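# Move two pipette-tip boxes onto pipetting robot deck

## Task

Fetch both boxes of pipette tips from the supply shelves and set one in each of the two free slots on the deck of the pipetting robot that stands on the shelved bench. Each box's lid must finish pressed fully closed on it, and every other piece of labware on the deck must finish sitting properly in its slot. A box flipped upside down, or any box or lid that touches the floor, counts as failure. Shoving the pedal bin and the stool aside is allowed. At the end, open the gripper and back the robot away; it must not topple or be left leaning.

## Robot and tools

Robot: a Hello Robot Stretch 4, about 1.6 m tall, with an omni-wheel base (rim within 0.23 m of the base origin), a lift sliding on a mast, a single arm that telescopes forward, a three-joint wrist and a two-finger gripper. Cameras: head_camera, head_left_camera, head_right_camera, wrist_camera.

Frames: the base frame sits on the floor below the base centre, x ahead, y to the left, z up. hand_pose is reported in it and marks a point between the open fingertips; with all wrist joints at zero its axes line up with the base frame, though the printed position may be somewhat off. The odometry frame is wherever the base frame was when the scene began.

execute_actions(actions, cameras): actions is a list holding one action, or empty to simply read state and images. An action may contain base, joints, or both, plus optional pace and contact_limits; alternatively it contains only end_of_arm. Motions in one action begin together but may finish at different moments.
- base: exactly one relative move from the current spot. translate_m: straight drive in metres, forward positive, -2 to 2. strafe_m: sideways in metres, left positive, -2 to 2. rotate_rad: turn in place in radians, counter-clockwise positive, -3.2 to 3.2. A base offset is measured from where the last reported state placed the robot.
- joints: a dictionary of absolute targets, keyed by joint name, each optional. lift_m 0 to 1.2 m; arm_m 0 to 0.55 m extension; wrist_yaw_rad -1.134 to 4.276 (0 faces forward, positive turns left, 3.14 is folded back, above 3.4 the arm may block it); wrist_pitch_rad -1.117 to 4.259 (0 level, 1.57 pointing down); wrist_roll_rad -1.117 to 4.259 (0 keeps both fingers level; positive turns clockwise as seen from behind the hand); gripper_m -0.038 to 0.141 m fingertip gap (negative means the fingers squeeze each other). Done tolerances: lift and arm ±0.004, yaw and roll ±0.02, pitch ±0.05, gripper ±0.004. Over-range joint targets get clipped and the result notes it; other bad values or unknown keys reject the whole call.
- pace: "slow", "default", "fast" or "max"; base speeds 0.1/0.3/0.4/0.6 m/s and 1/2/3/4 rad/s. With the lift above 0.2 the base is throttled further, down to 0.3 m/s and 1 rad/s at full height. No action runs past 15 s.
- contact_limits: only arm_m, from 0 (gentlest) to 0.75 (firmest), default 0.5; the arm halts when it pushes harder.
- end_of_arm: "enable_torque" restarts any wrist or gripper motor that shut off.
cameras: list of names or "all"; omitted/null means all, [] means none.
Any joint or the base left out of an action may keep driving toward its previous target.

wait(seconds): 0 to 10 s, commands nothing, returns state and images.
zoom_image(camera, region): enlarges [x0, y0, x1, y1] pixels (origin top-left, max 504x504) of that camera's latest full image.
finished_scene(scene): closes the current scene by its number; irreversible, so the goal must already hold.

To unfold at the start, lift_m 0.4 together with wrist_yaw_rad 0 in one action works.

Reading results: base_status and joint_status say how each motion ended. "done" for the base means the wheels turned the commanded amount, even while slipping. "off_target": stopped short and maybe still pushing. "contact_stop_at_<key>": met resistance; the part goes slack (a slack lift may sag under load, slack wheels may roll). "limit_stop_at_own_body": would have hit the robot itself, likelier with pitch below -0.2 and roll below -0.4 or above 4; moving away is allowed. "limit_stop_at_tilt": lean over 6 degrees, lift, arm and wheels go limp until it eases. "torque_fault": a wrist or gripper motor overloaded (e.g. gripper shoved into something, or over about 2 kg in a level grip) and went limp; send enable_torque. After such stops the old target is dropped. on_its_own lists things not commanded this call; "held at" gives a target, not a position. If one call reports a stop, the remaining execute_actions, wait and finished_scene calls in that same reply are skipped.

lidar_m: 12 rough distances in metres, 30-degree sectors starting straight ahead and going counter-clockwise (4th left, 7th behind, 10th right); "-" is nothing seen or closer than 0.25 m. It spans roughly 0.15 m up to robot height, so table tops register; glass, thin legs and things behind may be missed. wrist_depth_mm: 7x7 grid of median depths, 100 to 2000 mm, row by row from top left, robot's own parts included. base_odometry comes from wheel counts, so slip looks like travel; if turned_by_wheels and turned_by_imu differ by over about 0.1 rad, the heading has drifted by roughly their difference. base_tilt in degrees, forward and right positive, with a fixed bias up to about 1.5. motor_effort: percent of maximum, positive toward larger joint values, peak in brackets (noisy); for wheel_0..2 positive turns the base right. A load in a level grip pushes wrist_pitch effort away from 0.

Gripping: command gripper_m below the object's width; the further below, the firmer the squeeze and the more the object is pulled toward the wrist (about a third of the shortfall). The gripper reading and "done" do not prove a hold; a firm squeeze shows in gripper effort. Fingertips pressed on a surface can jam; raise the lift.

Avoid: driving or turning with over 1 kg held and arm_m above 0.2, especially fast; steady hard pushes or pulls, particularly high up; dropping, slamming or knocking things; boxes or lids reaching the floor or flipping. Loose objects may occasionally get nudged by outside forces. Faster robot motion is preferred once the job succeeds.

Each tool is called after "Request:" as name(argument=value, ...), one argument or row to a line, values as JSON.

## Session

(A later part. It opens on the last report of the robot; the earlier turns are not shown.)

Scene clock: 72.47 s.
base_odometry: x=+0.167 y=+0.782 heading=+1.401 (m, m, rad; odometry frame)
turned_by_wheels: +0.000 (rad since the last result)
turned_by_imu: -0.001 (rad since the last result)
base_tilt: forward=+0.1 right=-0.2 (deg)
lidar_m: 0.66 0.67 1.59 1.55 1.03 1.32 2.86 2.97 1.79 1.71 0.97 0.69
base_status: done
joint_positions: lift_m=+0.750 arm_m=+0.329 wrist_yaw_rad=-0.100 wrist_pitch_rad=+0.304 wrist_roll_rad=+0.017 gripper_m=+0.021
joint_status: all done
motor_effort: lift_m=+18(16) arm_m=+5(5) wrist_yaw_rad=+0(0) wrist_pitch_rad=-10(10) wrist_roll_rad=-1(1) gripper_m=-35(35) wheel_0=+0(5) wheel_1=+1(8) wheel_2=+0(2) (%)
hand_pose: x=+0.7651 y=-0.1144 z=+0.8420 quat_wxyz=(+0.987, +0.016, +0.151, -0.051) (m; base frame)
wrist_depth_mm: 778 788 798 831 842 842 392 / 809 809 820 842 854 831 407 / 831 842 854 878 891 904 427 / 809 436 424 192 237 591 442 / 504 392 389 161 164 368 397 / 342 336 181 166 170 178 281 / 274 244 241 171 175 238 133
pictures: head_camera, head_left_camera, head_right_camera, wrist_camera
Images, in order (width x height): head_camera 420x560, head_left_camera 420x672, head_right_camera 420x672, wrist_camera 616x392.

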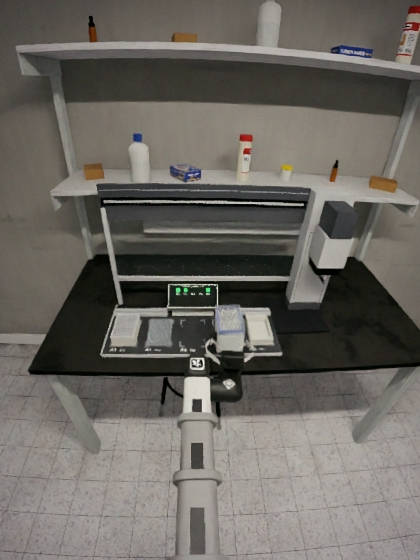

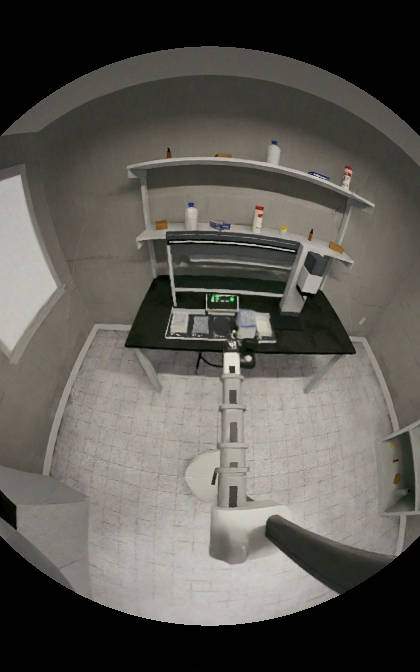

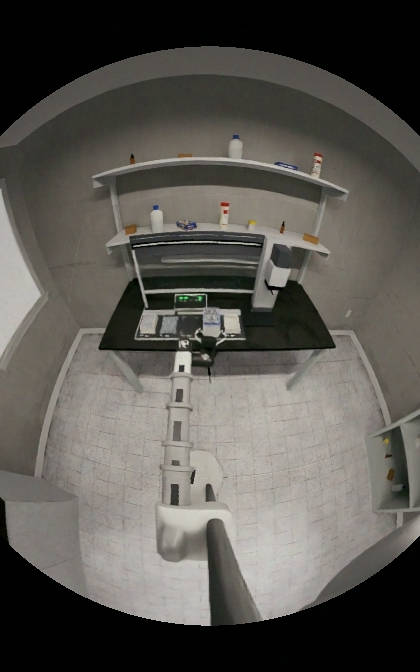

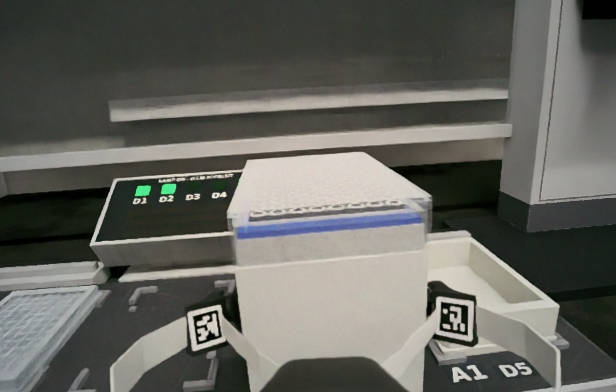

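Request:
execute_actions(
  actions=[
    {"joints":{"lift_m":0.735,"arm_m":0.387},"pace":"slow"},
  ],
  cameras=["head_camera","wrist_camera","head_right_camera"],
)

Request:
zoom_image(
  camera="head_camera",
  region=[170, 285, 290, 375],
)

Request:
zoom_image(
  camera="head_right_camera",
  region=[170, 290, 250, 360],
)

Scene clock: 82.67 s.
base_odometry: x=+0.167 y=+0.782 heading=+1.401 (m, m, rad; odometry frame)
turned_by_wheels: +0.000 (rad since the last result)
turned_by_imu: -0.001 (rad since the last result)
base_tilt: forward=+0.1 right=-0.2 (deg)
lidar_m: 0.64 0.69 1.59 1.53 1.04 1.33 2.84 2.98 1.79 1.73 0.94 0.69
base_status: not commanded
joint_positions: lift_m=+0.735 arm_m=+0.386 wrist_yaw_rad=-0.100 wrist_pitch_rad=+0.304 wrist_roll_rad=+0.017 gripper_m=+0.021
joint_status: all done
motor_effort: lift_m=+17(17) arm_m=+5(5) wrist_yaw_rad=+1(2) wrist_pitch_rad=-10(10) wrist_roll_rad=-1(1) gripper_m=-35(35) wheel_0=+0(0) wheel_1=+0(1) wheel_2=+0(0) (%)
hand_pose: x=+0.8221 y=-0.1144 z=+0.8270 quat_wxyz=(+0.987, +0.016, +0.151, -0.051) (m; base frame)
wrist_depth_mm: 732 741 750 759 778 788 379 / 759 759 768 788 788 809 379 / 778 788 809 820 854 842 384 / 741 368 366 191 236 591 392 / 407 334 334 160 164 309 368 / 314 309 181 166 170 178 248 / 252 224 223 171 176 199 132
pictures: head_camera, head_right_camera, wrist_camera
Images, in order (width x height): head_camera 420x560, head_right_camera 420x672, wrist_camera 616x392.

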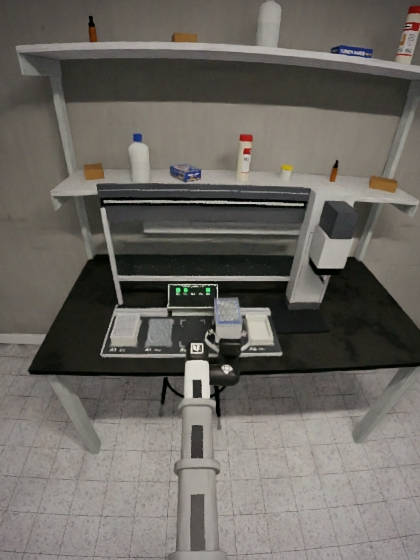

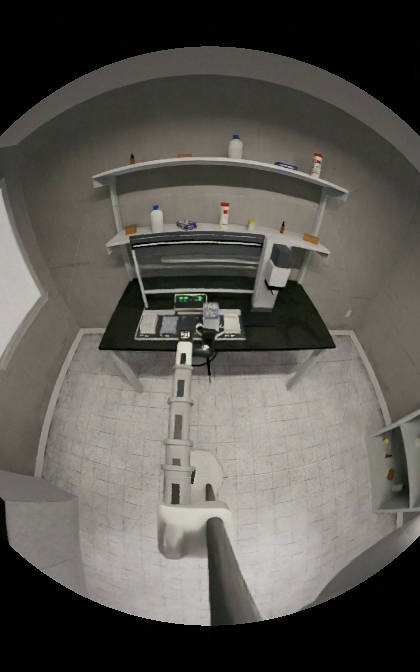

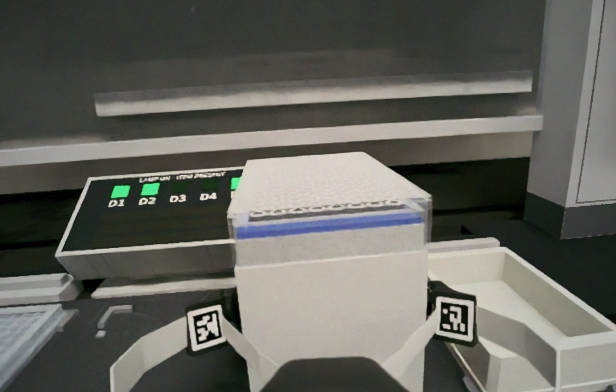

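Region (170, 285, 290, 375) of head_camera's 420x560 image, scaled by 4.200, with more detail than that image has; it fills the top 378 rows of this view, and the rest is white.

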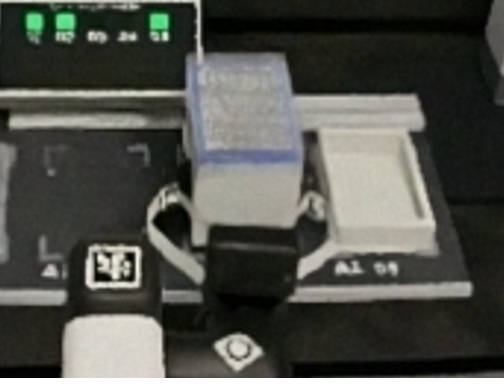

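Region (170, 290, 250, 360) of head_right_camera's 420x672 image, scaled by 6.300, with more detail than that image has; it fills the top 441 rows of this view, and the rest is white.

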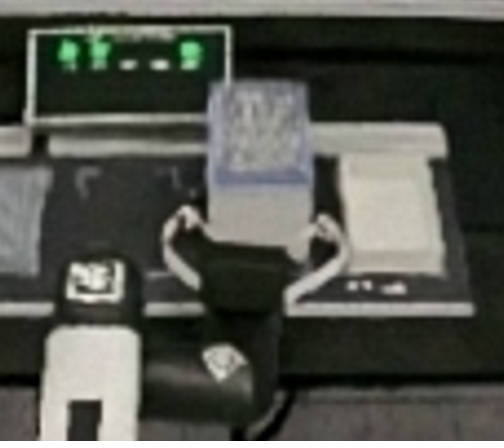

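Request:
execute_actions(
  actions=[
    {"joints":{"lift_m":0.723},"pace":"slow"},
  ],
  cameras=[],
)

Request:
execute_actions(
  actions=[
    {"joints":{"gripper_m":0.095},"pace":"slow"},
  ],
  cameras=["wrist_camera"],
)

Request:
execute_actions(
  actions=[
    {"joints":{"arm_m":0.27}},
  ],
  cameras=["head_camera","wrist_camera"],
)

Scene clock: 86.90 s.
base_odometry: x=+0.167 y=+0.782 heading=+1.401 (m, m, rad; odometry frame)
turned_by_wheels: +0.000 (rad since the last result)
turned_by_imu: -0.001 (rad since the last result)
base_tilt: forward=+0.1 right=-0.2 (deg)
lidar_m: 0.65 0.69 1.60 1.55 1.04 1.33 2.87 2.95 1.79 1.72 0.98 0.70
base_status: not commanded
joint_positions: lift_m=+0.723 arm_m=+0.386 wrist_yaw_rad=-0.100 wrist_pitch_rad=+0.304 wrist_roll_rad=+0.017 gripper_m=+0.021
joint_status: all done
motor_effort: lift_m=+18(17) arm_m=+5(5) wrist_yaw_rad=+1(2) wrist_pitch_rad=-10(11) wrist_roll_rad=-1(1) gripper_m=-34(35) wheel_0=+0(0) wheel_1=+0(0) wheel_2=+0(0) (%)
hand_pose: x=+0.8221 y=-0.1144 z=+0.8150 quat_wxyz=(+0.987, +0.016, +0.151, -0.051) (m; base frame)
wrist_depth_mm: 723 741 759 768 778 788 382 / 759 759 768 778 798 809 379 / 778 788 798 831 842 854 387 / 691 353 351 192 236 549 394 / 343 332 332 160 164 303 340 / 293 289 181 166 170 178 242 / 235 208 207 171 175 193 133
pictures: none
No camera images: the call's "cameras" was empty. Leave "cameras" out to get every camera's image.

Scene clock: 89.83 s.
base_odometry: x=+0.167 y=+0.782 heading=+1.401 (m, m, rad; odometry frame)
turned_by_wheels: +0.000 (rad since the last result)
turned_by_imu: -0.001 (rad since the last result)
base_tilt: forward=+0.1 right=-0.2 (deg)
lidar_m: 0.66 0.67 1.58 1.54 1.03 1.35 2.86 2.96 1.80 1.71 0.97 0.68
base_status: not commanded
joint_positions: lift_m=+0.723 arm_m=+0.386 wrist_yaw_rad=-0.103 wrist_pitch_rad=+0.302 wrist_roll_rad=+0.017 gripper_m=+0.095
joint_status: all done
motor_effort: lift_m=+18(18) arm_m=+6(6) wrist_yaw_rad=+12(20) wrist_pitch_rad=-5(11) wrist_roll_rad=-1(1) gripper_m=+0(33) wheel_0=+0(0) wheel_1=+0(0) wheel_2=-4(4) (%)
hand_pose: x=+0.8219 y=-0.1153 z=+0.8156 quat_wxyz=(+0.987, +0.016, +0.150, -0.052) (m; base frame)
wrist_depth_mm: 723 741 750 768 778 788 377 / 750 759 768 788 798 820 377 / 768 798 389 820 831 854 384 / 707 357 355 194 488 564 389 / 359 329 329 171 174 306 349 / 298 294 189 176 179 236 243 / 237 230 218 178 185 194 192
pictures: wrist_camera
Images, in order (width x height): wrist_camera 616x392.

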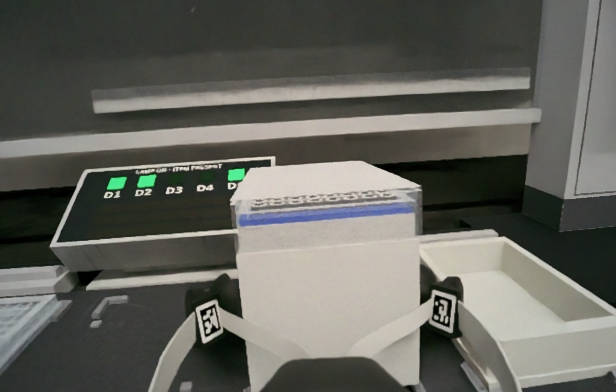

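Scene clock: 91.20 s.
base_odometry: x=+0.167 y=+0.782 heading=+1.401 (m, m, rad; odometry frame)
turned_by_wheels: +0.000 (rad since the last result)
turned_by_imu: +0.000 (rad since the last result)
base_tilt: forward=+0.1 right=-0.2 (deg)
lidar_m: 0.66 0.68 1.59 1.54 1.02 1.33 2.86 2.96 1.79 1.72 0.97 0.69
base_status: not commanded
joint_positions: lift_m=+0.723 arm_m=+0.271 wrist_yaw_rad=-0.100 wrist_pitch_rad=+0.302 wrist_roll_rad=+0.017 gripper_m=+0.095
joint_status: all done
motor_effort: lift_m=+18(18) arm_m=-5(7) wrist_yaw_rad=+1(10) wrist_pitch_rad=-5(6) wrist_roll_rad=-1(1) gripper_m=-2(1) wheel_0=+0(0) wheel_1=+1(0) wheel_2=-1(4) (%)
hand_pose: x=+0.7071 y=-0.1145 z=+0.8155 quat_wxyz=(+0.987, +0.016, +0.150, -0.051) (m; base frame)
wrist_depth_mm: 820 842 866 878 891 891 442 / 854 866 878 891 917 512 462 / 891 891 496 504 946 539 484 / 715 449 445 277 539 500 500 / 407 397 384 286 325 304 370 / 297 290 213 281 263 268 271 / 248 246 234 159 234 222 233
pictures: head_camera, wrist_camera
Images, in order (width x height): head_camera 420x560, wrist_camera 616x392.

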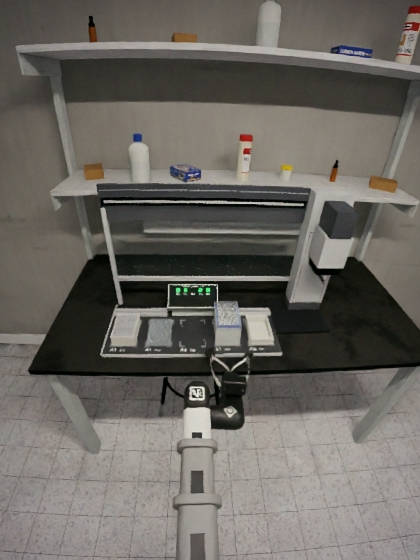

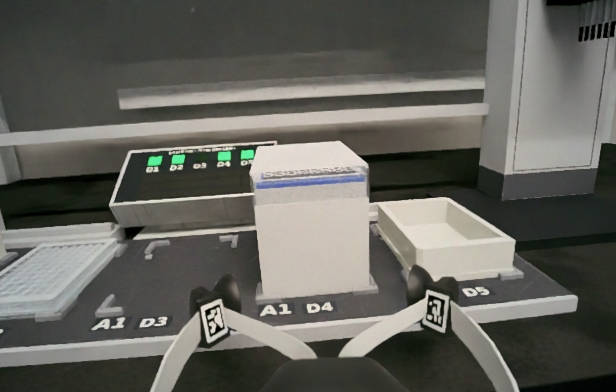

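Request:
execute_actions(
  actions=[
    {"base":{"translate_m":-0.26},"joints":{"arm_m":0.0,"wrist_yaw_rad":0.08,"gripper_m":0.14},"pace":"fast"},
  ],
  cameras=[],
)

Request:
execute_actions(
  actions=[
    {"base":{"rotate_rad":-1.571},"joints":{"lift_m":0.47},"pace":"fast"},
  ],
  cameras=[],
)

Request:
execute_actions(
  actions=[
    {"base":{"translate_m":1.1},"joints":{"arm_m":0.22},"pace":"max"},
  ],
  cameras=["head_camera","wrist_camera"],
)

Scene clock: 96.80 s.
base_odometry: x=+0.123 y=+0.526 heading=+1.401 (m, m, rad; odometry frame)
turned_by_wheels: +0.000 (rad since the last result)
turned_by_imu: -0.001 (rad since the last result)
base_tilt: forward=+0.0 right=-0.2 (deg)
lidar_m: 0.91 0.95 1.61 0.95 0.97 1.34 2.60 2.70 1.78 1.71 2.29 0.96
base_status: done
joint_positions: lift_m=+0.723 arm_m=+0.001 wrist_yaw_rad=+0.080 wrist_pitch_rad=+0.302 wrist_roll_rad=+0.017 gripper_m=+0.140
joint_status: all done
motor_effort: lift_m=+17(17) arm_m=-5(6) wrist_yaw_rad=+1(7) wrist_pitch_rad=-4(5) wrist_roll_rad=-1(2) gripper_m=+1(1) wheel_0=-1(11) wheel_1=+0(7) wheel_2=+0(11) (%)
hand_pose: x=+0.4533 y=-0.0652 z=+0.8155 quat_wxyz=(+0.988, +0.003, +0.151, +0.038) (m; base frame)
wrist_depth_mm: 1430 1430 1366 1366 1336 878 1255 / 1537 1499 1430 1397 1366 904 1308 / 1576 1499 1366 960 788 917 1042 / 1661 798 778 759 741 715 707 / 1756 1708 1661 1078 1576 1499 1499 / 1756 917 217 1576 1281 200 1464 / 1397 960 1336 150 1281 1229 1281
pictures: none
No camera images: the call's "cameras" was empty. Leave "cameras" out to get every camera's image.

Scene clock: 98.70 s.
base_odometry: x=+0.123 y=+0.526 heading=-0.170 (m, m, rad; odometry frame)
turned_by_wheels: -1.571 (rad since the last result)
turned_by_imu: -1.564 (rad since the last result)
base_tilt: forward=+0.1 right=-0.2 (deg)
lidar_m: 1.70 2.27 0.97 0.91 0.96 1.61 0.95 0.99 1.35 2.57 2.68 1.76
base_status: done
joint_positions: lift_m=+0.470 arm_m=+0.001 wrist_yaw_rad=+0.080 wrist_pitch_rad=+0.302 wrist_roll_rad=+0.017 gripper_m=+0.140
joint_status: all done
motor_effort: lift_m=+17(17) arm_m=-5(5) wrist_yaw_rad=+0(0) wrist_pitch_rad=-5(5) wrist_roll_rad=-1(1) gripper_m=+1(0) wheel_0=+0(6) wheel_1=+2(9) wheel_2=+0(9) (%)
hand_pose: x=+0.4533 y=-0.0651 z=+0.5626 quat_wxyz=(+0.988, +0.003, +0.151, +0.038) (m; base frame)
wrist_depth_mm: 1983 1921 1808 1708 1756 1499 1708 / - 1983 1921 1921 1808 1708 1756 / - - - 1863 1863 1863 1863 / - - - 1921 1921 1863 1921 / 1756 1708 1661 1618 1576 1499 1464 / 1281 1205 217 1205 1182 199 1118 / 1025 976 976 150 931 891 917
pictures: none
No camera images: the call's "cameras" was empty. Leave "cameras" out to get every camera's image.

Scene clock: 102.37 s.
base_odometry: x=+1.207 y=+0.340 heading=-0.170 (m, m, rad; odometry frame)
turned_by_wheels: +0.000 (rad since the last result)
turned_by_imu: -0.001 (rad since the last result)
base_tilt: forward=+0.0 right=-0.2 (deg)
lidar_m: 0.60 0.64 1.57 0.95 0.95 1.35 2.06 2.15 2.69 2.60 0.87 0.63
base_status: done
joint_positions: lift_m=+0.470 arm_m=+0.219 wrist_yaw_rad=+0.080 wrist_pitch_rad=+0.302 wrist_roll_rad=+0.017 gripper_m=+0.140
joint_status: all done
motor_effort: lift_m=+19(19) arm_m=+5(6) wrist_yaw_rad=+3(2) wrist_pitch_rad=-4(5) wrist_roll_rad=-1(2) gripper_m=+1(2) wheel_0=-2(8) wheel_1=+2(8) wheel_2=-1(12) (%)
hand_pose: x=+0.6716 y=-0.0651 z=+0.5625 quat_wxyz=(+0.988, +0.003, +0.151, +0.038) (m; base frame)
wrist_depth_mm: 407 569 569 554 539 525 517 / 410 569 597 580 564 549 530 / 407 564 621 603 585 569 554 / 407 517 392 436 504 484 466 / 370 368 340 342 336 327 319 / 272 257 217 258 252 200 241 / 218 210 208 150 201 195 197
pictures: head_camera, wrist_camera
Images, in order (width x height): head_camera 420x560, wrist_camera 616x392.

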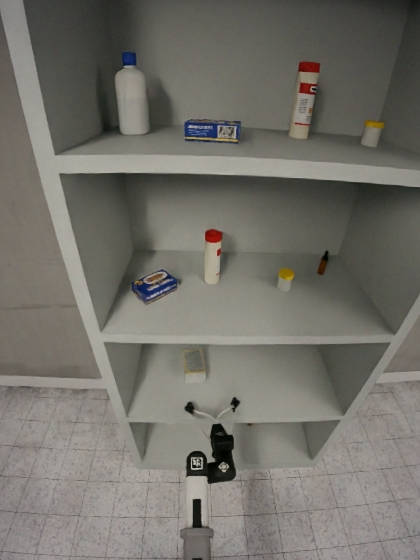

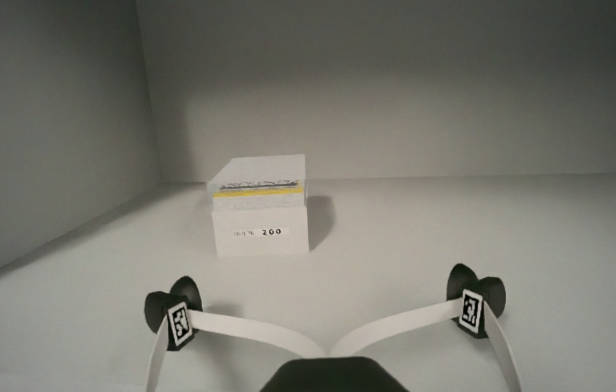

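Request:
execute_actions(
  actions=[
    {"base":{"strafe_m":0.07},"joints":{"arm_m":0.31,"lift_m":0.455,"gripper_m":0.12}},
  ],
  cameras=["wrist_camera"],
)

Scene clock: 108.53 s.
base_odometry: x=+1.219 y=+0.409 heading=-0.171 (m, m, rad; odometry frame)
turned_by_wheels: -0.001 (rad since the last result)
turned_by_imu: -0.002 (rad since the last result)
base_tilt: forward=+0.1 right=-0.2 (deg)
lidar_m: 0.58 0.64 1.55 0.86 0.88 1.24 2.08 2.14 2.77 2.66 0.87 0.64
base_status: done
joint_positions: lift_m=+0.456 arm_m=+0.309 wrist_yaw_rad=+0.071 wrist_pitch_rad=+0.293 wrist_roll_rad=+0.017 gripper_m=+0.120
joint_status: all done
on_its_own: wrist_yaw_rad is at rest, and its effort (+28) is outside its rest range (-13 to +13)
motor_effort: lift_m=+12(19) arm_m=+7(9) wrist_yaw_rad=+28(28) wrist_pitch_rad=+20(21) wrist_roll_rad=-1(1) gripper_m=-1(1) wheel_0=-4(11) wheel_1=-2(7) wheel_2=-8(7) (%)
hand_pose: x=+0.7612 y=-0.0676 z=+0.5504 quat_wxyz=(+0.989, +0.003, +0.146, +0.034) (m; base frame)
wrist_depth_mm: 332 466 488 477 466 452 442 / 332 466 504 496 484 473 462 / 332 466 525 512 504 492 480 / 332 455 539 273 488 477 459 / 324 353 342 240 285 315 309 / 260 256 208 246 241 196 230 / 206 200 190 191 186 185 187
pictures: wrist_camera
Images, in order (width x height): wrist_camera 616x392.

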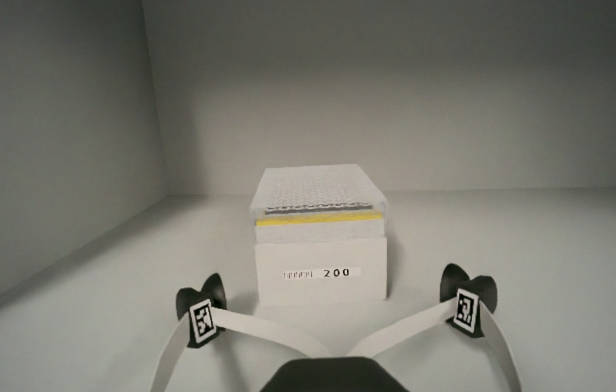

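Request:
execute_actions(
  actions=[
    {"joints":{"lift_m":0.467,"wrist_roll_rad":0.06}},
  ],
  cameras=["wrist_camera"],
)

Request:
execute_actions(
  actions=[
    {"joints":{"arm_m":0.375,"gripper_m":0.11}},
  ],
  cameras=["wrist_camera"],
)

Scene clock: 112.27 s.
base_odometry: x=+1.219 y=+0.409 heading=-0.171 (m, m, rad; odometry frame)
turned_by_wheels: +0.001 (rad since the last result)
turned_by_imu: +0.000 (rad since the last result)
base_tilt: forward=+0.1 right=-0.2 (deg)
lidar_m: 0.61 0.63 1.55 0.88 0.91 1.25 2.08 2.15 2.76 2.65 0.87 0.63
base_status: not commanded
joint_positions: lift_m=+0.467 arm_m=+0.309 wrist_yaw_rad=+0.079 wrist_pitch_rad=+0.301 wrist_roll_rad=+0.059 gripper_m=+0.120
joint_status: all done
motor_effort: lift_m=+22(24) arm_m=+5(7) wrist_yaw_rad=+2(26) wrist_pitch_rad=-2(21) wrist_roll_rad=+1(11) gripper_m=+0(2) wheel_0=-2(4) wheel_1=-2(2) wheel_2=-3(7) (%)
hand_pose: x=+0.7615 y=-0.0653 z=+0.5594 quat_wxyz=(+0.988, +0.023, +0.151, +0.035) (m; base frame)
wrist_depth_mm: 334 469 484 473 462 452 442 / 332 462 508 492 480 469 455 / 330 455 525 517 504 488 480 / 327 452 544 287 466 445 421 / 324 379 359 239 246 307 297 / 283 273 213 246 236 210 227 / 224 213 205 180 193 184 187
pictures: wrist_camera
Images, in order (width x height): wrist_camera 616x392.

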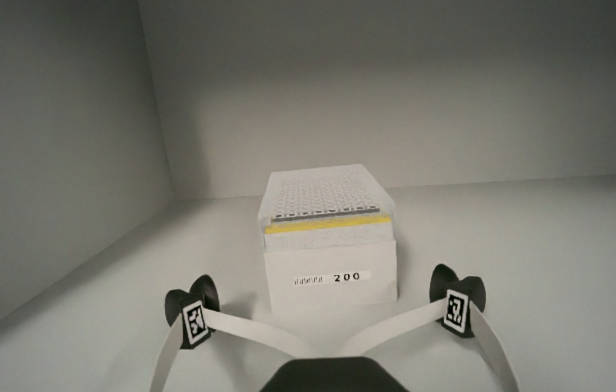

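Scene clock: 113.37 s.
base_odometry: x=+1.219 y=+0.409 heading=-0.170 (m, m, rad; odometry frame)
turned_by_wheels: +0.000 (rad since the last result)
turned_by_imu: +0.000 (rad since the last result)
base_tilt: forward=+0.1 right=-0.2 (deg)
lidar_m: 0.60 0.64 1.55 0.90 0.89 1.25 2.08 2.15 2.77 2.65 0.88 0.63
base_status: not commanded
joint_positions: lift_m=+0.467 arm_m=+0.374 wrist_yaw_rad=+0.080 wrist_pitch_rad=+0.301 wrist_roll_rad=+0.059 gripper_m=+0.110
joint_status: all done
motor_effort: lift_m=+23(22) arm_m=+6(6) wrist_yaw_rad=+2(4) wrist_pitch_rad=-2(2) wrist_roll_rad=+1(1) gripper_m=-1(0) wheel_0=-1(2) wheel_1=-2(2) wheel_2=-3(4) (%)
hand_pose: x=+0.8265 y=-0.0652 z=+0.5594 quat_wxyz=(+0.988, +0.023, +0.151, +0.035) (m; base frame)
wrist_depth_mm: 332 427 421 413 402 392 387 / 330 442 439 430 418 407 399 / 329 455 462 449 436 427 415 / 325 449 477 455 449 433 421 / 322 379 355 189 211 307 297 / 285 274 191 179 180 211 227 / 224 213 199 158 187 183 187
pictures: wrist_camera
Images, in order (width x height): wrist_camera 616x392.

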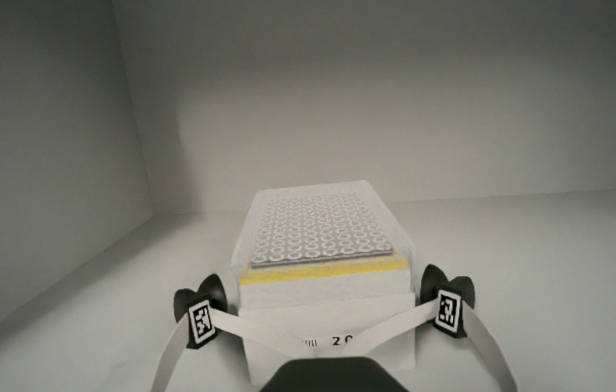

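Request:
execute_actions(
  actions=[
    {"joints":{"lift_m":0.464,"wrist_roll_rad":0.025,"arm_m":0.382,"gripper_m":0.097}},
  ],
  cameras=["wrist_camera"],
)

Request:
execute_actions(
  actions=[
    {"joints":{"gripper_m":0.03}},
  ],
  cameras=["wrist_camera"],
)

Request:
execute_actions(
  actions=[
    {"joints":{"lift_m":0.495},"pace":"slow"},
  ],
  cameras=["wrist_camera"],
)

Scene clock: 116.57 s.
base_odometry: x=+1.219 y=+0.409 heading=-0.170 (m, m, rad; odometry frame)
turned_by_wheels: +0.000 (rad since the last result)
turned_by_imu: -0.001 (rad since the last result)
base_tilt: forward=+0.1 right=-0.2 (deg)
lidar_m: 0.60 0.64 1.56 0.88 0.91 1.26 2.06 2.16 2.78 2.66 0.88 0.62
base_status: not commanded
joint_positions: lift_m=+0.464 arm_m=+0.381 wrist_yaw_rad=+0.079 wrist_pitch_rad=+0.301 wrist_roll_rad=+0.025 gripper_m=+0.097
joint_status: all done
motor_effort: lift_m=+16(22) arm_m=+6(6) wrist_yaw_rad=+6(3) wrist_pitch_rad=-2(3) wrist_roll_rad=-1(1) gripper_m=-1(0) wheel_0=-1(1) wheel_1=-2(2) wheel_2=-3(3) (%)
hand_pose: x=+0.8334 y=-0.0654 z=+0.5569 quat_wxyz=(+0.988, +0.006, +0.150, +0.037) (m; base frame)
wrist_depth_mm: 324 424 418 407 394 387 377 / 325 439 436 424 413 402 392 / 325 449 455 442 430 418 407 / 322 445 469 278 439 427 418 / 317 357 343 184 200 314 306 / 266 262 190 180 182 224 230 / 213 205 193 174 187 183 189
pictures: wrist_camera
Images, in order (width x height): wrist_camera 616x392.

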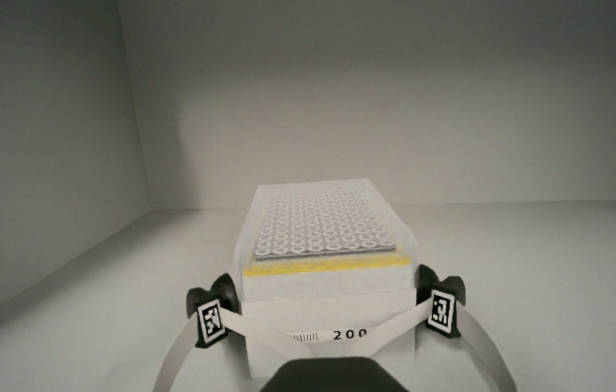

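Scene clock: 118.07 s.
base_odometry: x=+1.219 y=+0.409 heading=-0.170 (m, m, rad; odometry frame)
turned_by_wheels: +0.000 (rad since the last result)
turned_by_imu: +0.000 (rad since the last result)
base_tilt: forward=+0.0 right=-0.3 (deg)
lidar_m: 0.60 0.62 1.56 0.85 0.90 1.24 2.09 2.16 2.75 2.64 0.87 0.64
base_status: not commanded
joint_positions: lift_m=+0.464 arm_m=+0.381 wrist_yaw_rad=+0.080 wrist_pitch_rad=+0.303 wrist_roll_rad=+0.025 gripper_m=+0.031
joint_status: all done
motor_effort: lift_m=+17(17) arm_m=+5(5) wrist_yaw_rad=+1(4) wrist_pitch_rad=-8(8) wrist_roll_rad=-1(1) gripper_m=-31(31) wheel_0=-1(1) wheel_1=-2(2) wheel_2=-3(3) (%)
hand_pose: x=+0.8334 y=-0.0652 z=+0.5563 quat_wxyz=(+0.988, +0.006, +0.151, +0.038) (m; base frame)
wrist_depth_mm: 324 424 415 407 394 384 377 / 325 439 436 424 413 402 392 / 324 445 452 442 430 418 407 / 322 445 469 263 436 427 418 / 314 353 324 172 180 309 300 / 263 257 182 168 169 219 227 / 209 186 183 173 176 179 182
pictures: wrist_camera
Images, in order (width x height): wrist_camera 616x392.

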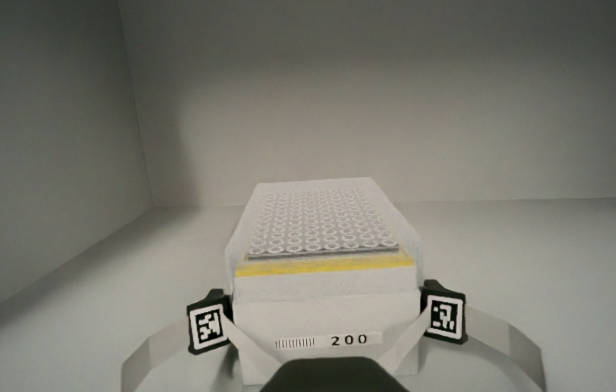

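Scene clock: 119.13 s.
base_odometry: x=+1.219 y=+0.409 heading=-0.170 (m, m, rad; odometry frame)
turned_by_wheels: +0.000 (rad since the last result)
turned_by_imu: +0.000 (rad since the last result)
base_tilt: forward=+0.1 right=-0.2 (deg)
lidar_m: 0.60 0.63 1.55 0.87 0.89 1.23 2.08 2.15 2.77 2.65 0.88 0.63
base_status: not commanded
joint_positions: lift_m=+0.495 arm_m=+0.381 wrist_yaw_rad=+0.080 wrist_pitch_rad=+0.303 wrist_roll_rad=+0.025 gripper_m=+0.031
joint_status: all done
motor_effort: lift_m=+23(24) arm_m=+5(5) wrist_yaw_rad=+2(0) wrist_pitch_rad=-8(8) wrist_roll_rad=-1(1) gripper_m=-32(32) wheel_0=-1(1) wheel_1=-2(2) wheel_2=-3(3) (%)
hand_pose: x=+0.8334 y=-0.0652 z=+0.5867 quat_wxyz=(+0.988, +0.006, +0.151, +0.038) (m; base frame)
wrist_depth_mm: 324 424 418 404 394 384 377 / 324 436 436 424 413 402 389 / 322 445 452 442 430 418 407 / 322 445 477 262 445 436 424 / 320 399 392 173 180 375 364 / 301 314 182 168 169 266 277 / 255 226 224 173 177 217 222
pictures: wrist_camera
Images, in order (width x height): wrist_camera 616x392.

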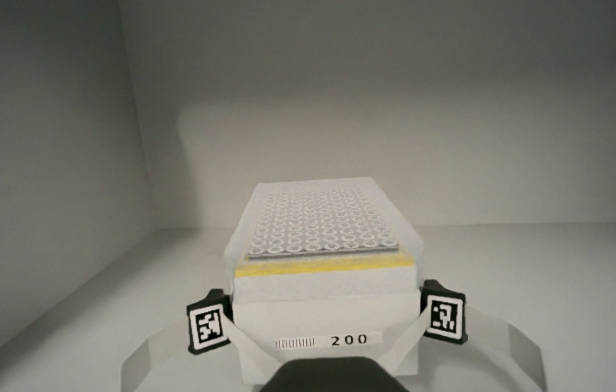

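Request:
execute_actions(
  actions=[
    {"base":{"translate_m":-1.2},"joints":{"arm_m":0.0,"wrist_yaw_rad":-0.04},"pace":"fast"},
  ],
  cameras=[],
)

Request:
execute_actions(
  actions=[
    {"base":{"rotate_rad":1.571},"joints":{"lift_m":0.74}},
  ],
  cameras=[],
)

Request:
execute_actions(
  actions=[
    {"base":{"translate_m":0.19},"joints":{"arm_m":0.22}},
  ],
  cameras=["head_camera","wrist_camera"],
)

Request:
zoom_image(
  camera="head_camera",
  region=[160, 280, 300, 410],
)

Scene clock: 126.93 s.
base_odometry: x=+0.036 y=+0.613 heading=-0.170 (m, m, rad; odometry frame)
turned_by_wheels: +0.000 (rad since the last result)
turned_by_imu: -0.002 (rad since the last result)
base_tilt: forward=+0.1 right=-0.2 (deg)
lidar_m: 0.52 1.23 0.88 0.83 0.89 1.52 0.91 0.87 1.22 2.67 2.76 1.88
base_status: done
joint_positions: lift_m=+0.495 arm_m=+0.001 wrist_yaw_rad=-0.040 wrist_pitch_rad=+0.304 wrist_roll_rad=+0.025 gripper_m=+0.031
joint_status: all done
motor_effort: lift_m=+22(23) arm_m=-5(6) wrist_yaw_rad=+1(6) wrist_pitch_rad=-9(10) wrist_roll_rad=-1(1) gripper_m=-32(31) wheel_0=+1(8) wheel_1=+0(7) wheel_2=-1(10) (%)
hand_pose: x=+0.4434 y=-0.0984 z=+0.5867 quat_wxyz=(+0.988, +0.015, +0.151, -0.022) (m; base frame)
wrist_depth_mm: 1863 1921 1921 1863 1756 1921 1921 / 1983 1983 1983 1921 1983 1983 1983 / - - - - 1921 - - / - - - 262 1808 - - / 1863 1808 1618 173 180 1537 1499 / 1336 1308 182 168 169 1098 1138 / 1060 946 931 173 177 891 917
pictures: none
No camera images: the call's "cameras" was empty. Leave "cameras" out to get every camera's image.

Scene clock: 129.03 s.
base_odometry: x=+0.036 y=+0.613 heading=+1.400 (m, m, rad; odometry frame)
turned_by_wheels: +1.571 (rad since the last result)
turned_by_imu: +1.563 (rad since the last result)
base_tilt: forward=+0.0 right=-0.2 (deg)
lidar_m: 0.54 0.89 1.50 0.94 0.86 1.22 2.67 2.77 1.87 1.80 1.22 0.91
base_status: done
joint_positions: lift_m=+0.740 arm_m=+0.001 wrist_yaw_rad=-0.040 wrist_pitch_rad=+0.304 wrist_roll_rad=+0.025 gripper_m=+0.031
joint_status: all done
motor_effort: lift_m=+24(25) arm_m=-5(5) wrist_yaw_rad=+0(0) wrist_pitch_rad=-9(10) wrist_roll_rad=-1(1) gripper_m=-31(33) wheel_0=+0(7) wheel_1=-2(7) wheel_2=+0(10) (%)
hand_pose: x=+0.4434 y=-0.0983 z=+0.8317 quat_wxyz=(+0.988, +0.015, +0.151, -0.022) (m; base frame)
wrist_depth_mm: 1281 1160 1281 1308 1308 842 1281 / 1336 1336 1308 1336 1336 904 1366 / 1397 1366 1229 917 842 931 1078 / 1138 732 699 263 699 699 699 / 707 1499 699 172 180 1537 1576 / 778 1576 182 168 169 1464 1537 / 1397 809 1255 173 176 1229 1229
pictures: none
No camera images: the call's "cameras" was empty. Leave "cameras" out to get every camera's image.

Scene clock: 131.07 s.
base_odometry: x=+0.069 y=+0.800 heading=+1.401 (m, m, rad; odometry frame)
turned_by_wheels: +0.000 (rad since the last result)
turned_by_imu: +0.000 (rad since the last result)
base_tilt: forward=+0.0 right=-0.2 (deg)
lidar_m: 0.63 0.69 1.47 1.43 0.94 1.23 2.86 2.97 1.90 1.82 0.99 0.69
base_status: done
joint_positions: lift_m=+0.740 arm_m=+0.219 wrist_yaw_rad=-0.040 wrist_pitch_rad=+0.304 wrist_roll_rad=+0.025 gripper_m=+0.031
joint_status: all done
motor_effort: lift_m=+23(23) arm_m=+5(7) wrist_yaw_rad=+1(1) wrist_pitch_rad=-8(9) wrist_roll_rad=-1(1) gripper_m=-33(33) wheel_0=+1(5) wheel_1=+3(6) wheel_2=+2(10) (%)
hand_pose: x=+0.6616 y=-0.0983 z=+0.8317 quat_wxyz=(+0.988, +0.015, +0.151, -0.022) (m; base frame)
wrist_depth_mm: 891 904 904 904 917 917 917 / 917 946 931 931 931 960 891 / 960 976 976 549 549 976 559 / 946 723 574 262 329 330 530 / 347 402 404 172 180 343 345 / 329 322 182 168 169 293 303 / 279 250 251 173 177 254 254
pictures: head_camera, wrist_camera
Images, in order (width x height): head_camera 420x560, wrist_camera 616x392.

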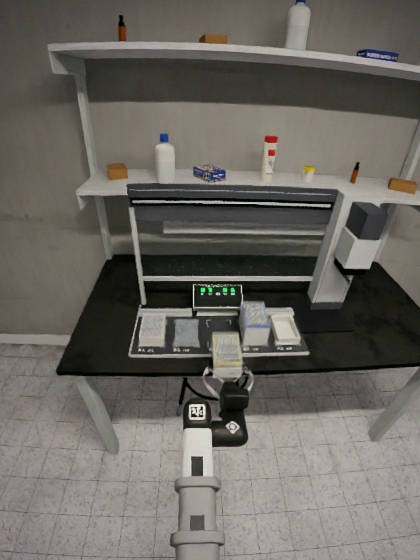

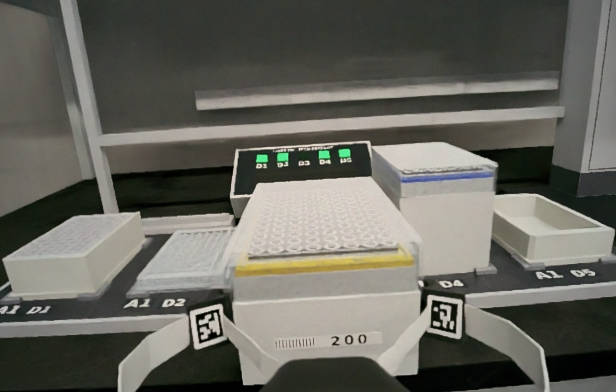

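Region (160, 280, 300, 410) of head_camera's 420x560 image, scaled by 3.600, with more detail than that image has; it fills the top 468 rows of this view, and the rest is white.

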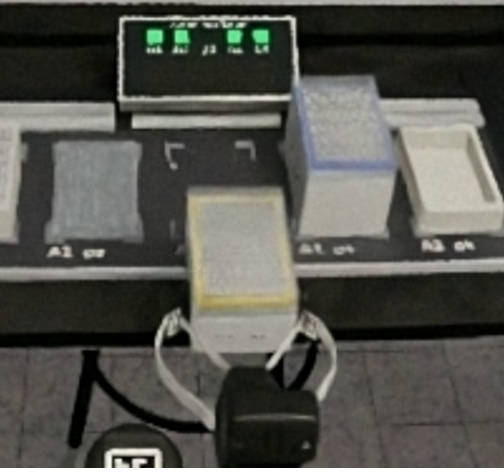

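Request:
execute_actions(
  actions=[
    {"base":{"strafe_m":0.006},"joints":{"arm_m":0.335,"lift_m":0.722}},
  ],
  cameras=["head_camera","wrist_camera"],
)

Request:
zoom_image(
  camera="head_camera",
  region=[160, 290, 290, 390],
)

Scene clock: 135.37 s.
base_odometry: x=+0.063 y=+0.801 heading=+1.401 (m, m, rad; odometry frame)
turned_by_wheels: +0.000 (rad since the last result)
turned_by_imu: -0.001 (rad since the last result)
base_tilt: forward=+0.1 right=-0.1 (deg)
lidar_m: 0.64 0.68 1.45 1.42 0.94 1.23 2.87 2.96 1.91 1.82 0.97 0.68
base_status: done
joint_positions: lift_m=+0.722 arm_m=+0.334 wrist_yaw_rad=-0.040 wrist_pitch_rad=+0.304 wrist_roll_rad=+0.025 gripper_m=+0.031
joint_status: all done
motor_effort: lift_m=+18(21) arm_m=+5(7) wrist_yaw_rad=+0(2) wrist_pitch_rad=-10(9) wrist_roll_rad=-1(1) gripper_m=-32(32) wheel_0=+1(5) wheel_1=-2(9) wheel_2=+0(4) (%)
hand_pose: x=+0.7766 y=-0.0983 z=+0.8142 quat_wxyz=(+0.988, +0.015, +0.151, -0.022) (m; base frame)
wrist_depth_mm: 788 788 798 798 820 809 809 / 809 820 820 820 831 788 798 / 842 854 854 433 439 866 878 / 640 676 410 263 310 214 210 / 312 379 362 172 180 215 214 / 268 289 182 168 169 220 226 / 233 208 206 173 177 200 205
pictures: head_camera, wrist_camera
Images, in order (width x height): head_camera 420x560, wrist_camera 616x392.

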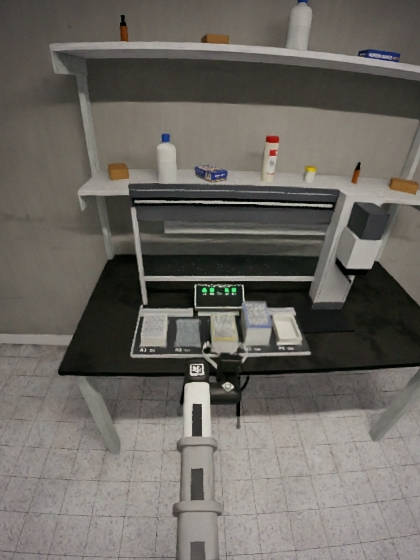

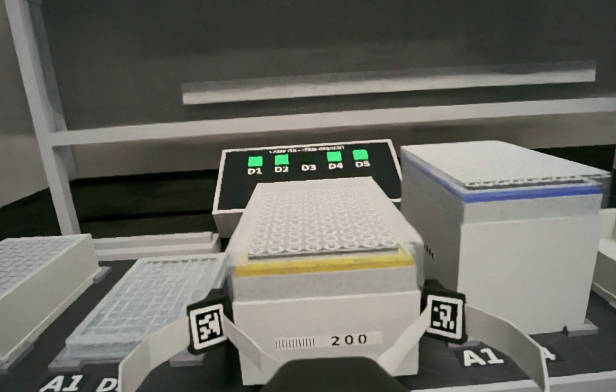

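Region (160, 290, 290, 390) of head_camera's 420x560 image, scaled by 3.877, with more detail than that image has; it fills the top 388 rows of this view, and the rest is white.

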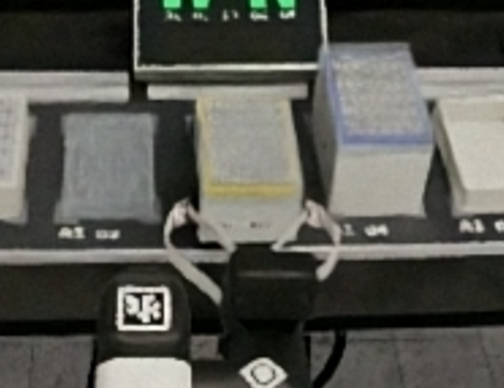

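Request:
execute_actions(
  actions=[
    {"joints":{"arm_m":0.376},"pace":"slow"},
  ],
  cameras=[],
)

Request:
execute_actions(
  actions=[
    {"joints":{"lift_m":0.708},"pace":"slow"},
  ],
  cameras=["wrist_camera"],
)

Request:
execute_actions(
  actions=[
    {"joints":{"gripper_m":0.095},"pace":"slow"},
  ],
  cameras=["wrist_camera"],
)

Scene clock: 140.27 s.
base_odometry: x=+0.063 y=+0.801 heading=+1.401 (m, m, rad; odometry frame)
turned_by_wheels: +0.000 (rad since the last result)
turned_by_imu: -0.001 (rad since the last result)
base_tilt: forward=+0.1 right=-0.1 (deg)
lidar_m: 0.65 0.67 1.46 1.42 0.94 1.19 2.87 2.96 1.89 1.83 0.98 0.69
base_status: not commanded
joint_positions: lift_m=+0.722 arm_m=+0.375 wrist_yaw_rad=-0.040 wrist_pitch_rad=+0.304 wrist_roll_rad=+0.025 gripper_m=+0.031
joint_status: all done
motor_effort: lift_m=+18(17) arm_m=+5(6) wrist_yaw_rad=+2(2) wrist_pitch_rad=-8(9) wrist_roll_rad=-1(1) gripper_m=-32(32) wheel_0=+0(0) wheel_1=-2(2) wheel_2=+0(0) (%)
hand_pose: x=+0.8175 y=-0.0983 z=+0.8142 quat_wxyz=(+0.988, +0.015, +0.151, -0.022) (m; base frame)
wrist_depth_mm: 750 768 759 768 768 778 788 / 768 788 778 788 788 750 750 / 750 809 820 394 798 831 831 / 634 668 368 262 336 213 196 / 418 362 345 173 180 183 170 / 270 290 182 168 168 175 177 / 236 208 207 173 176 189 183
pictures: none
No camera images: the call's "cameras" was empty. Leave "cameras" out to get every camera's image.

Scene clock: 141.07 s.
base_odometry: x=+0.063 y=+0.801 heading=+1.401 (m, m, rad; odometry frame)
turned_by_wheels: +0.000 (rad since the last result)
turned_by_imu: +0.000 (rad since the last result)
base_tilt: forward=+0.1 right=-0.2 (deg)
lidar_m: 0.66 0.69 1.46 1.43 0.94 1.22 2.86 2.96 1.89 1.81 0.96 0.69
base_status: not commanded
joint_positions: lift_m=+0.708 arm_m=+0.375 wrist_yaw_rad=-0.040 wrist_pitch_rad=+0.304 wrist_roll_rad=+0.025 gripper_m=+0.031
joint_status: all done
motor_effort: lift_m=+18(19) arm_m=+5(6) wrist_yaw_rad=+1(3) wrist_pitch_rad=-9(9) wrist_roll_rad=-1(0) gripper_m=-32(31) wheel_0=+0(0) wheel_1=-1(1) wheel_2=+1(0) (%)
hand_pose: x=+0.8175 y=-0.0983 z=+0.8002 quat_wxyz=(+0.988, +0.015, +0.151, -0.022) (m; base frame)
wrist_depth_mm: 759 759 768 768 768 768 778 / 778 788 778 741 741 741 750 / 750 831 820 389 820 831 831 / 574 615 351 263 332 183 166 / 290 345 330 173 180 182 169 / 256 264 182 168 169 175 177 / 214 190 187 173 177 181 183
pictures: wrist_camera
Images, in order (width x height): wrist_camera 616x392.

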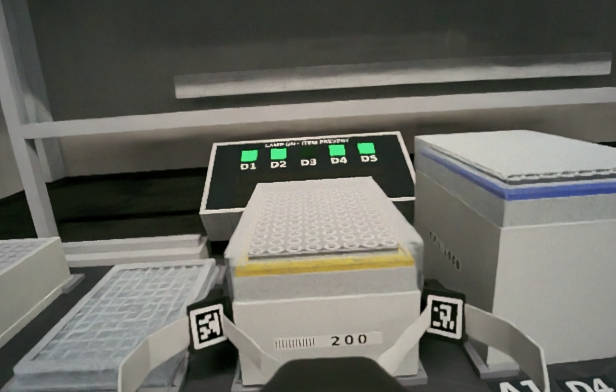

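Scene clock: 143.70 s.
base_odometry: x=+0.063 y=+0.801 heading=+1.401 (m, m, rad; odometry frame)
turned_by_wheels: +0.000 (rad since the last result)
turned_by_imu: +0.000 (rad since the last result)
base_tilt: forward=+0.1 right=-0.2 (deg)
lidar_m: 0.64 0.69 1.43 1.42 0.94 1.21 2.87 2.97 1.90 1.80 0.97 0.70
base_status: not commanded
joint_positions: lift_m=+0.708 arm_m=+0.375 wrist_yaw_rad=-0.041 wrist_pitch_rad=+0.303 wrist_roll_rad=+0.025 gripper_m=+0.095
joint_status: all done
motor_effort: lift_m=+17(17) arm_m=+5(6) wrist_yaw_rad=+2(11) wrist_pitch_rad=-8(9) wrist_roll_rad=-1(1) gripper_m=-1(33) wheel_0=+1(1) wheel_1=-1(1) wheel_2=-1(1) (%)
hand_pose: x=+0.8175 y=-0.0986 z=+0.8003 quat_wxyz=(+0.988, +0.015, +0.151, -0.022) (m; base frame)
wrist_depth_mm: 750 759 759 768 768 778 778 / 768 788 778 741 741 732 741 / 750 831 831 389 820 820 831 / 585 621 351 282 334 186 167 / 293 349 332 181 192 186 169 / 257 266 190 177 178 179 178 / 216 208 190 168 183 182 185
pictures: wrist_camera
Images, in order (width x height): wrist_camera 616x392.

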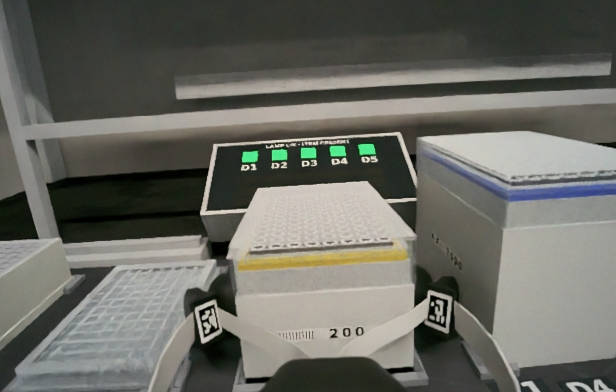

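Request:
execute_actions(
  actions=[
    {"joints":{"arm_m":0.25,"lift_m":0.712}},
  ],
  cameras=["wrist_camera"],
)

Request:
execute_actions(
  actions=[
    {"base":{"translate_m":-0.2},"joints":{"arm_m":0.0},"pace":"fast"},
  ],
  cameras=["wrist_camera"],
)

Scene clock: 147.33 s.
base_odometry: x=+0.063 y=+0.801 heading=+1.401 (m, m, rad; odometry frame)
turned_by_wheels: +0.000 (rad since the last result)
turned_by_imu: -0.001 (rad since the last result)
base_tilt: forward=+0.1 right=-0.2 (deg)
lidar_m: 0.67 0.68 1.46 1.44 0.94 1.21 2.87 2.95 1.89 1.82 0.98 0.70
base_status: not commanded
joint_positions: lift_m=+0.712 arm_m=+0.251 wrist_yaw_rad=-0.040 wrist_pitch_rad=+0.302 wrist_roll_rad=+0.025 gripper_m=+0.095
joint_status: all done
motor_effort: lift_m=+23(24) arm_m=-5(6) wrist_yaw_rad=+2(0) wrist_pitch_rad=-4(8) wrist_roll_rad=-1(1) gripper_m=-2(1) wheel_0=+1(1) wheel_1=-1(1) wheel_2=+1(1) (%)
hand_pose: x=+0.6935 y=-0.0984 z=+0.8041 quat_wxyz=(+0.988, +0.015, +0.150, -0.022) (m; base frame)
wrist_depth_mm: 866 878 878 878 891 891 891 / 891 904 904 854 866 904 878 / 931 946 917 500 480 319 809 / 676 569 469 300 324 291 413 / 303 362 362 300 303 303 306 / 278 273 213 270 247 253 259 / 240 232 219 159 218 215 216
pictures: wrist_camera
Images, in order (width x height): wrist_camera 616x392.

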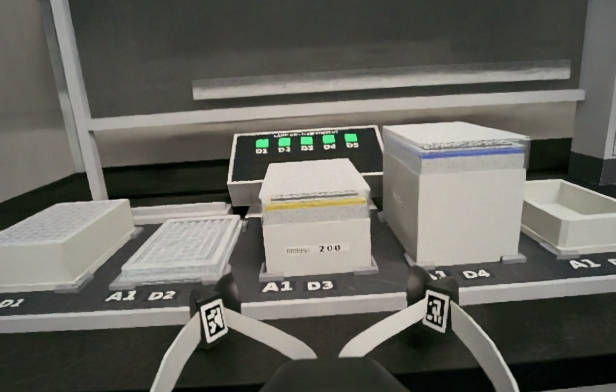

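Scene clock: 149.17 s.
base_odometry: x=+0.029 y=+0.604 heading=+1.401 (m, m, rad; odometry frame)
turned_by_wheels: +0.000 (rad since the last result)
turned_by_imu: -0.001 (rad since the last result)
base_tilt: forward=+0.1 right=-0.2 (deg)
lidar_m: 0.85 0.90 1.52 0.90 0.87 1.21 2.65 2.76 1.91 1.83 1.25 0.89
base_status: done
joint_positions: lift_m=+0.712 arm_m=+0.001 wrist_yaw_rad=-0.040 wrist_pitch_rad=+0.302 wrist_roll_rad=+0.025 gripper_m=+0.095
joint_status: all done
motor_effort: lift_m=+23(23) arm_m=-5(6) wrist_yaw_rad=+1(2) wrist_pitch_rad=-5(5) wrist_roll_rad=-1(1) gripper_m=-1(2) wheel_0=+1(3) wheel_1=+0(6) wheel_2=-1(6) (%)
hand_pose: x=+0.4435 y=-0.0984 z=+0.8041 quat_wxyz=(+0.988, +0.015, +0.150, -0.022) (m; base frame)
wrist_depth_mm: 1281 1281 1308 1308 1308 866 1308 / 1336 1336 1336 1336 1336 904 1366 / 1397 1397 1308 798 741 917 946 / 699 699 699 699 699 707 707 / 750 1537 1537 1008 1537 1537 1537 / 1576 1618 213 1464 960 1464 1499 / 1366 1281 1281 159 1255 1182 1255
pictures: wrist_camera
Images, in order (width x height): wrist_camera 616x392.

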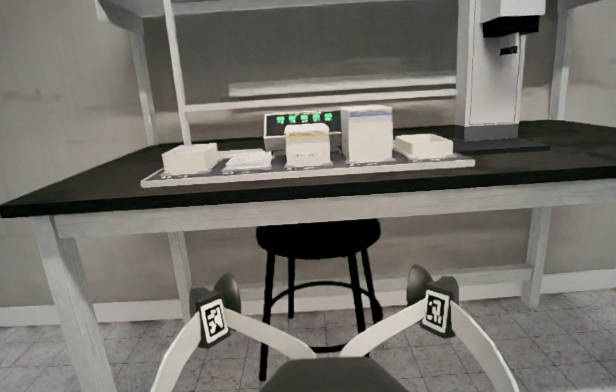

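Request:
finished_scene(
  scene=1,
)

The scene is finished: the task was done.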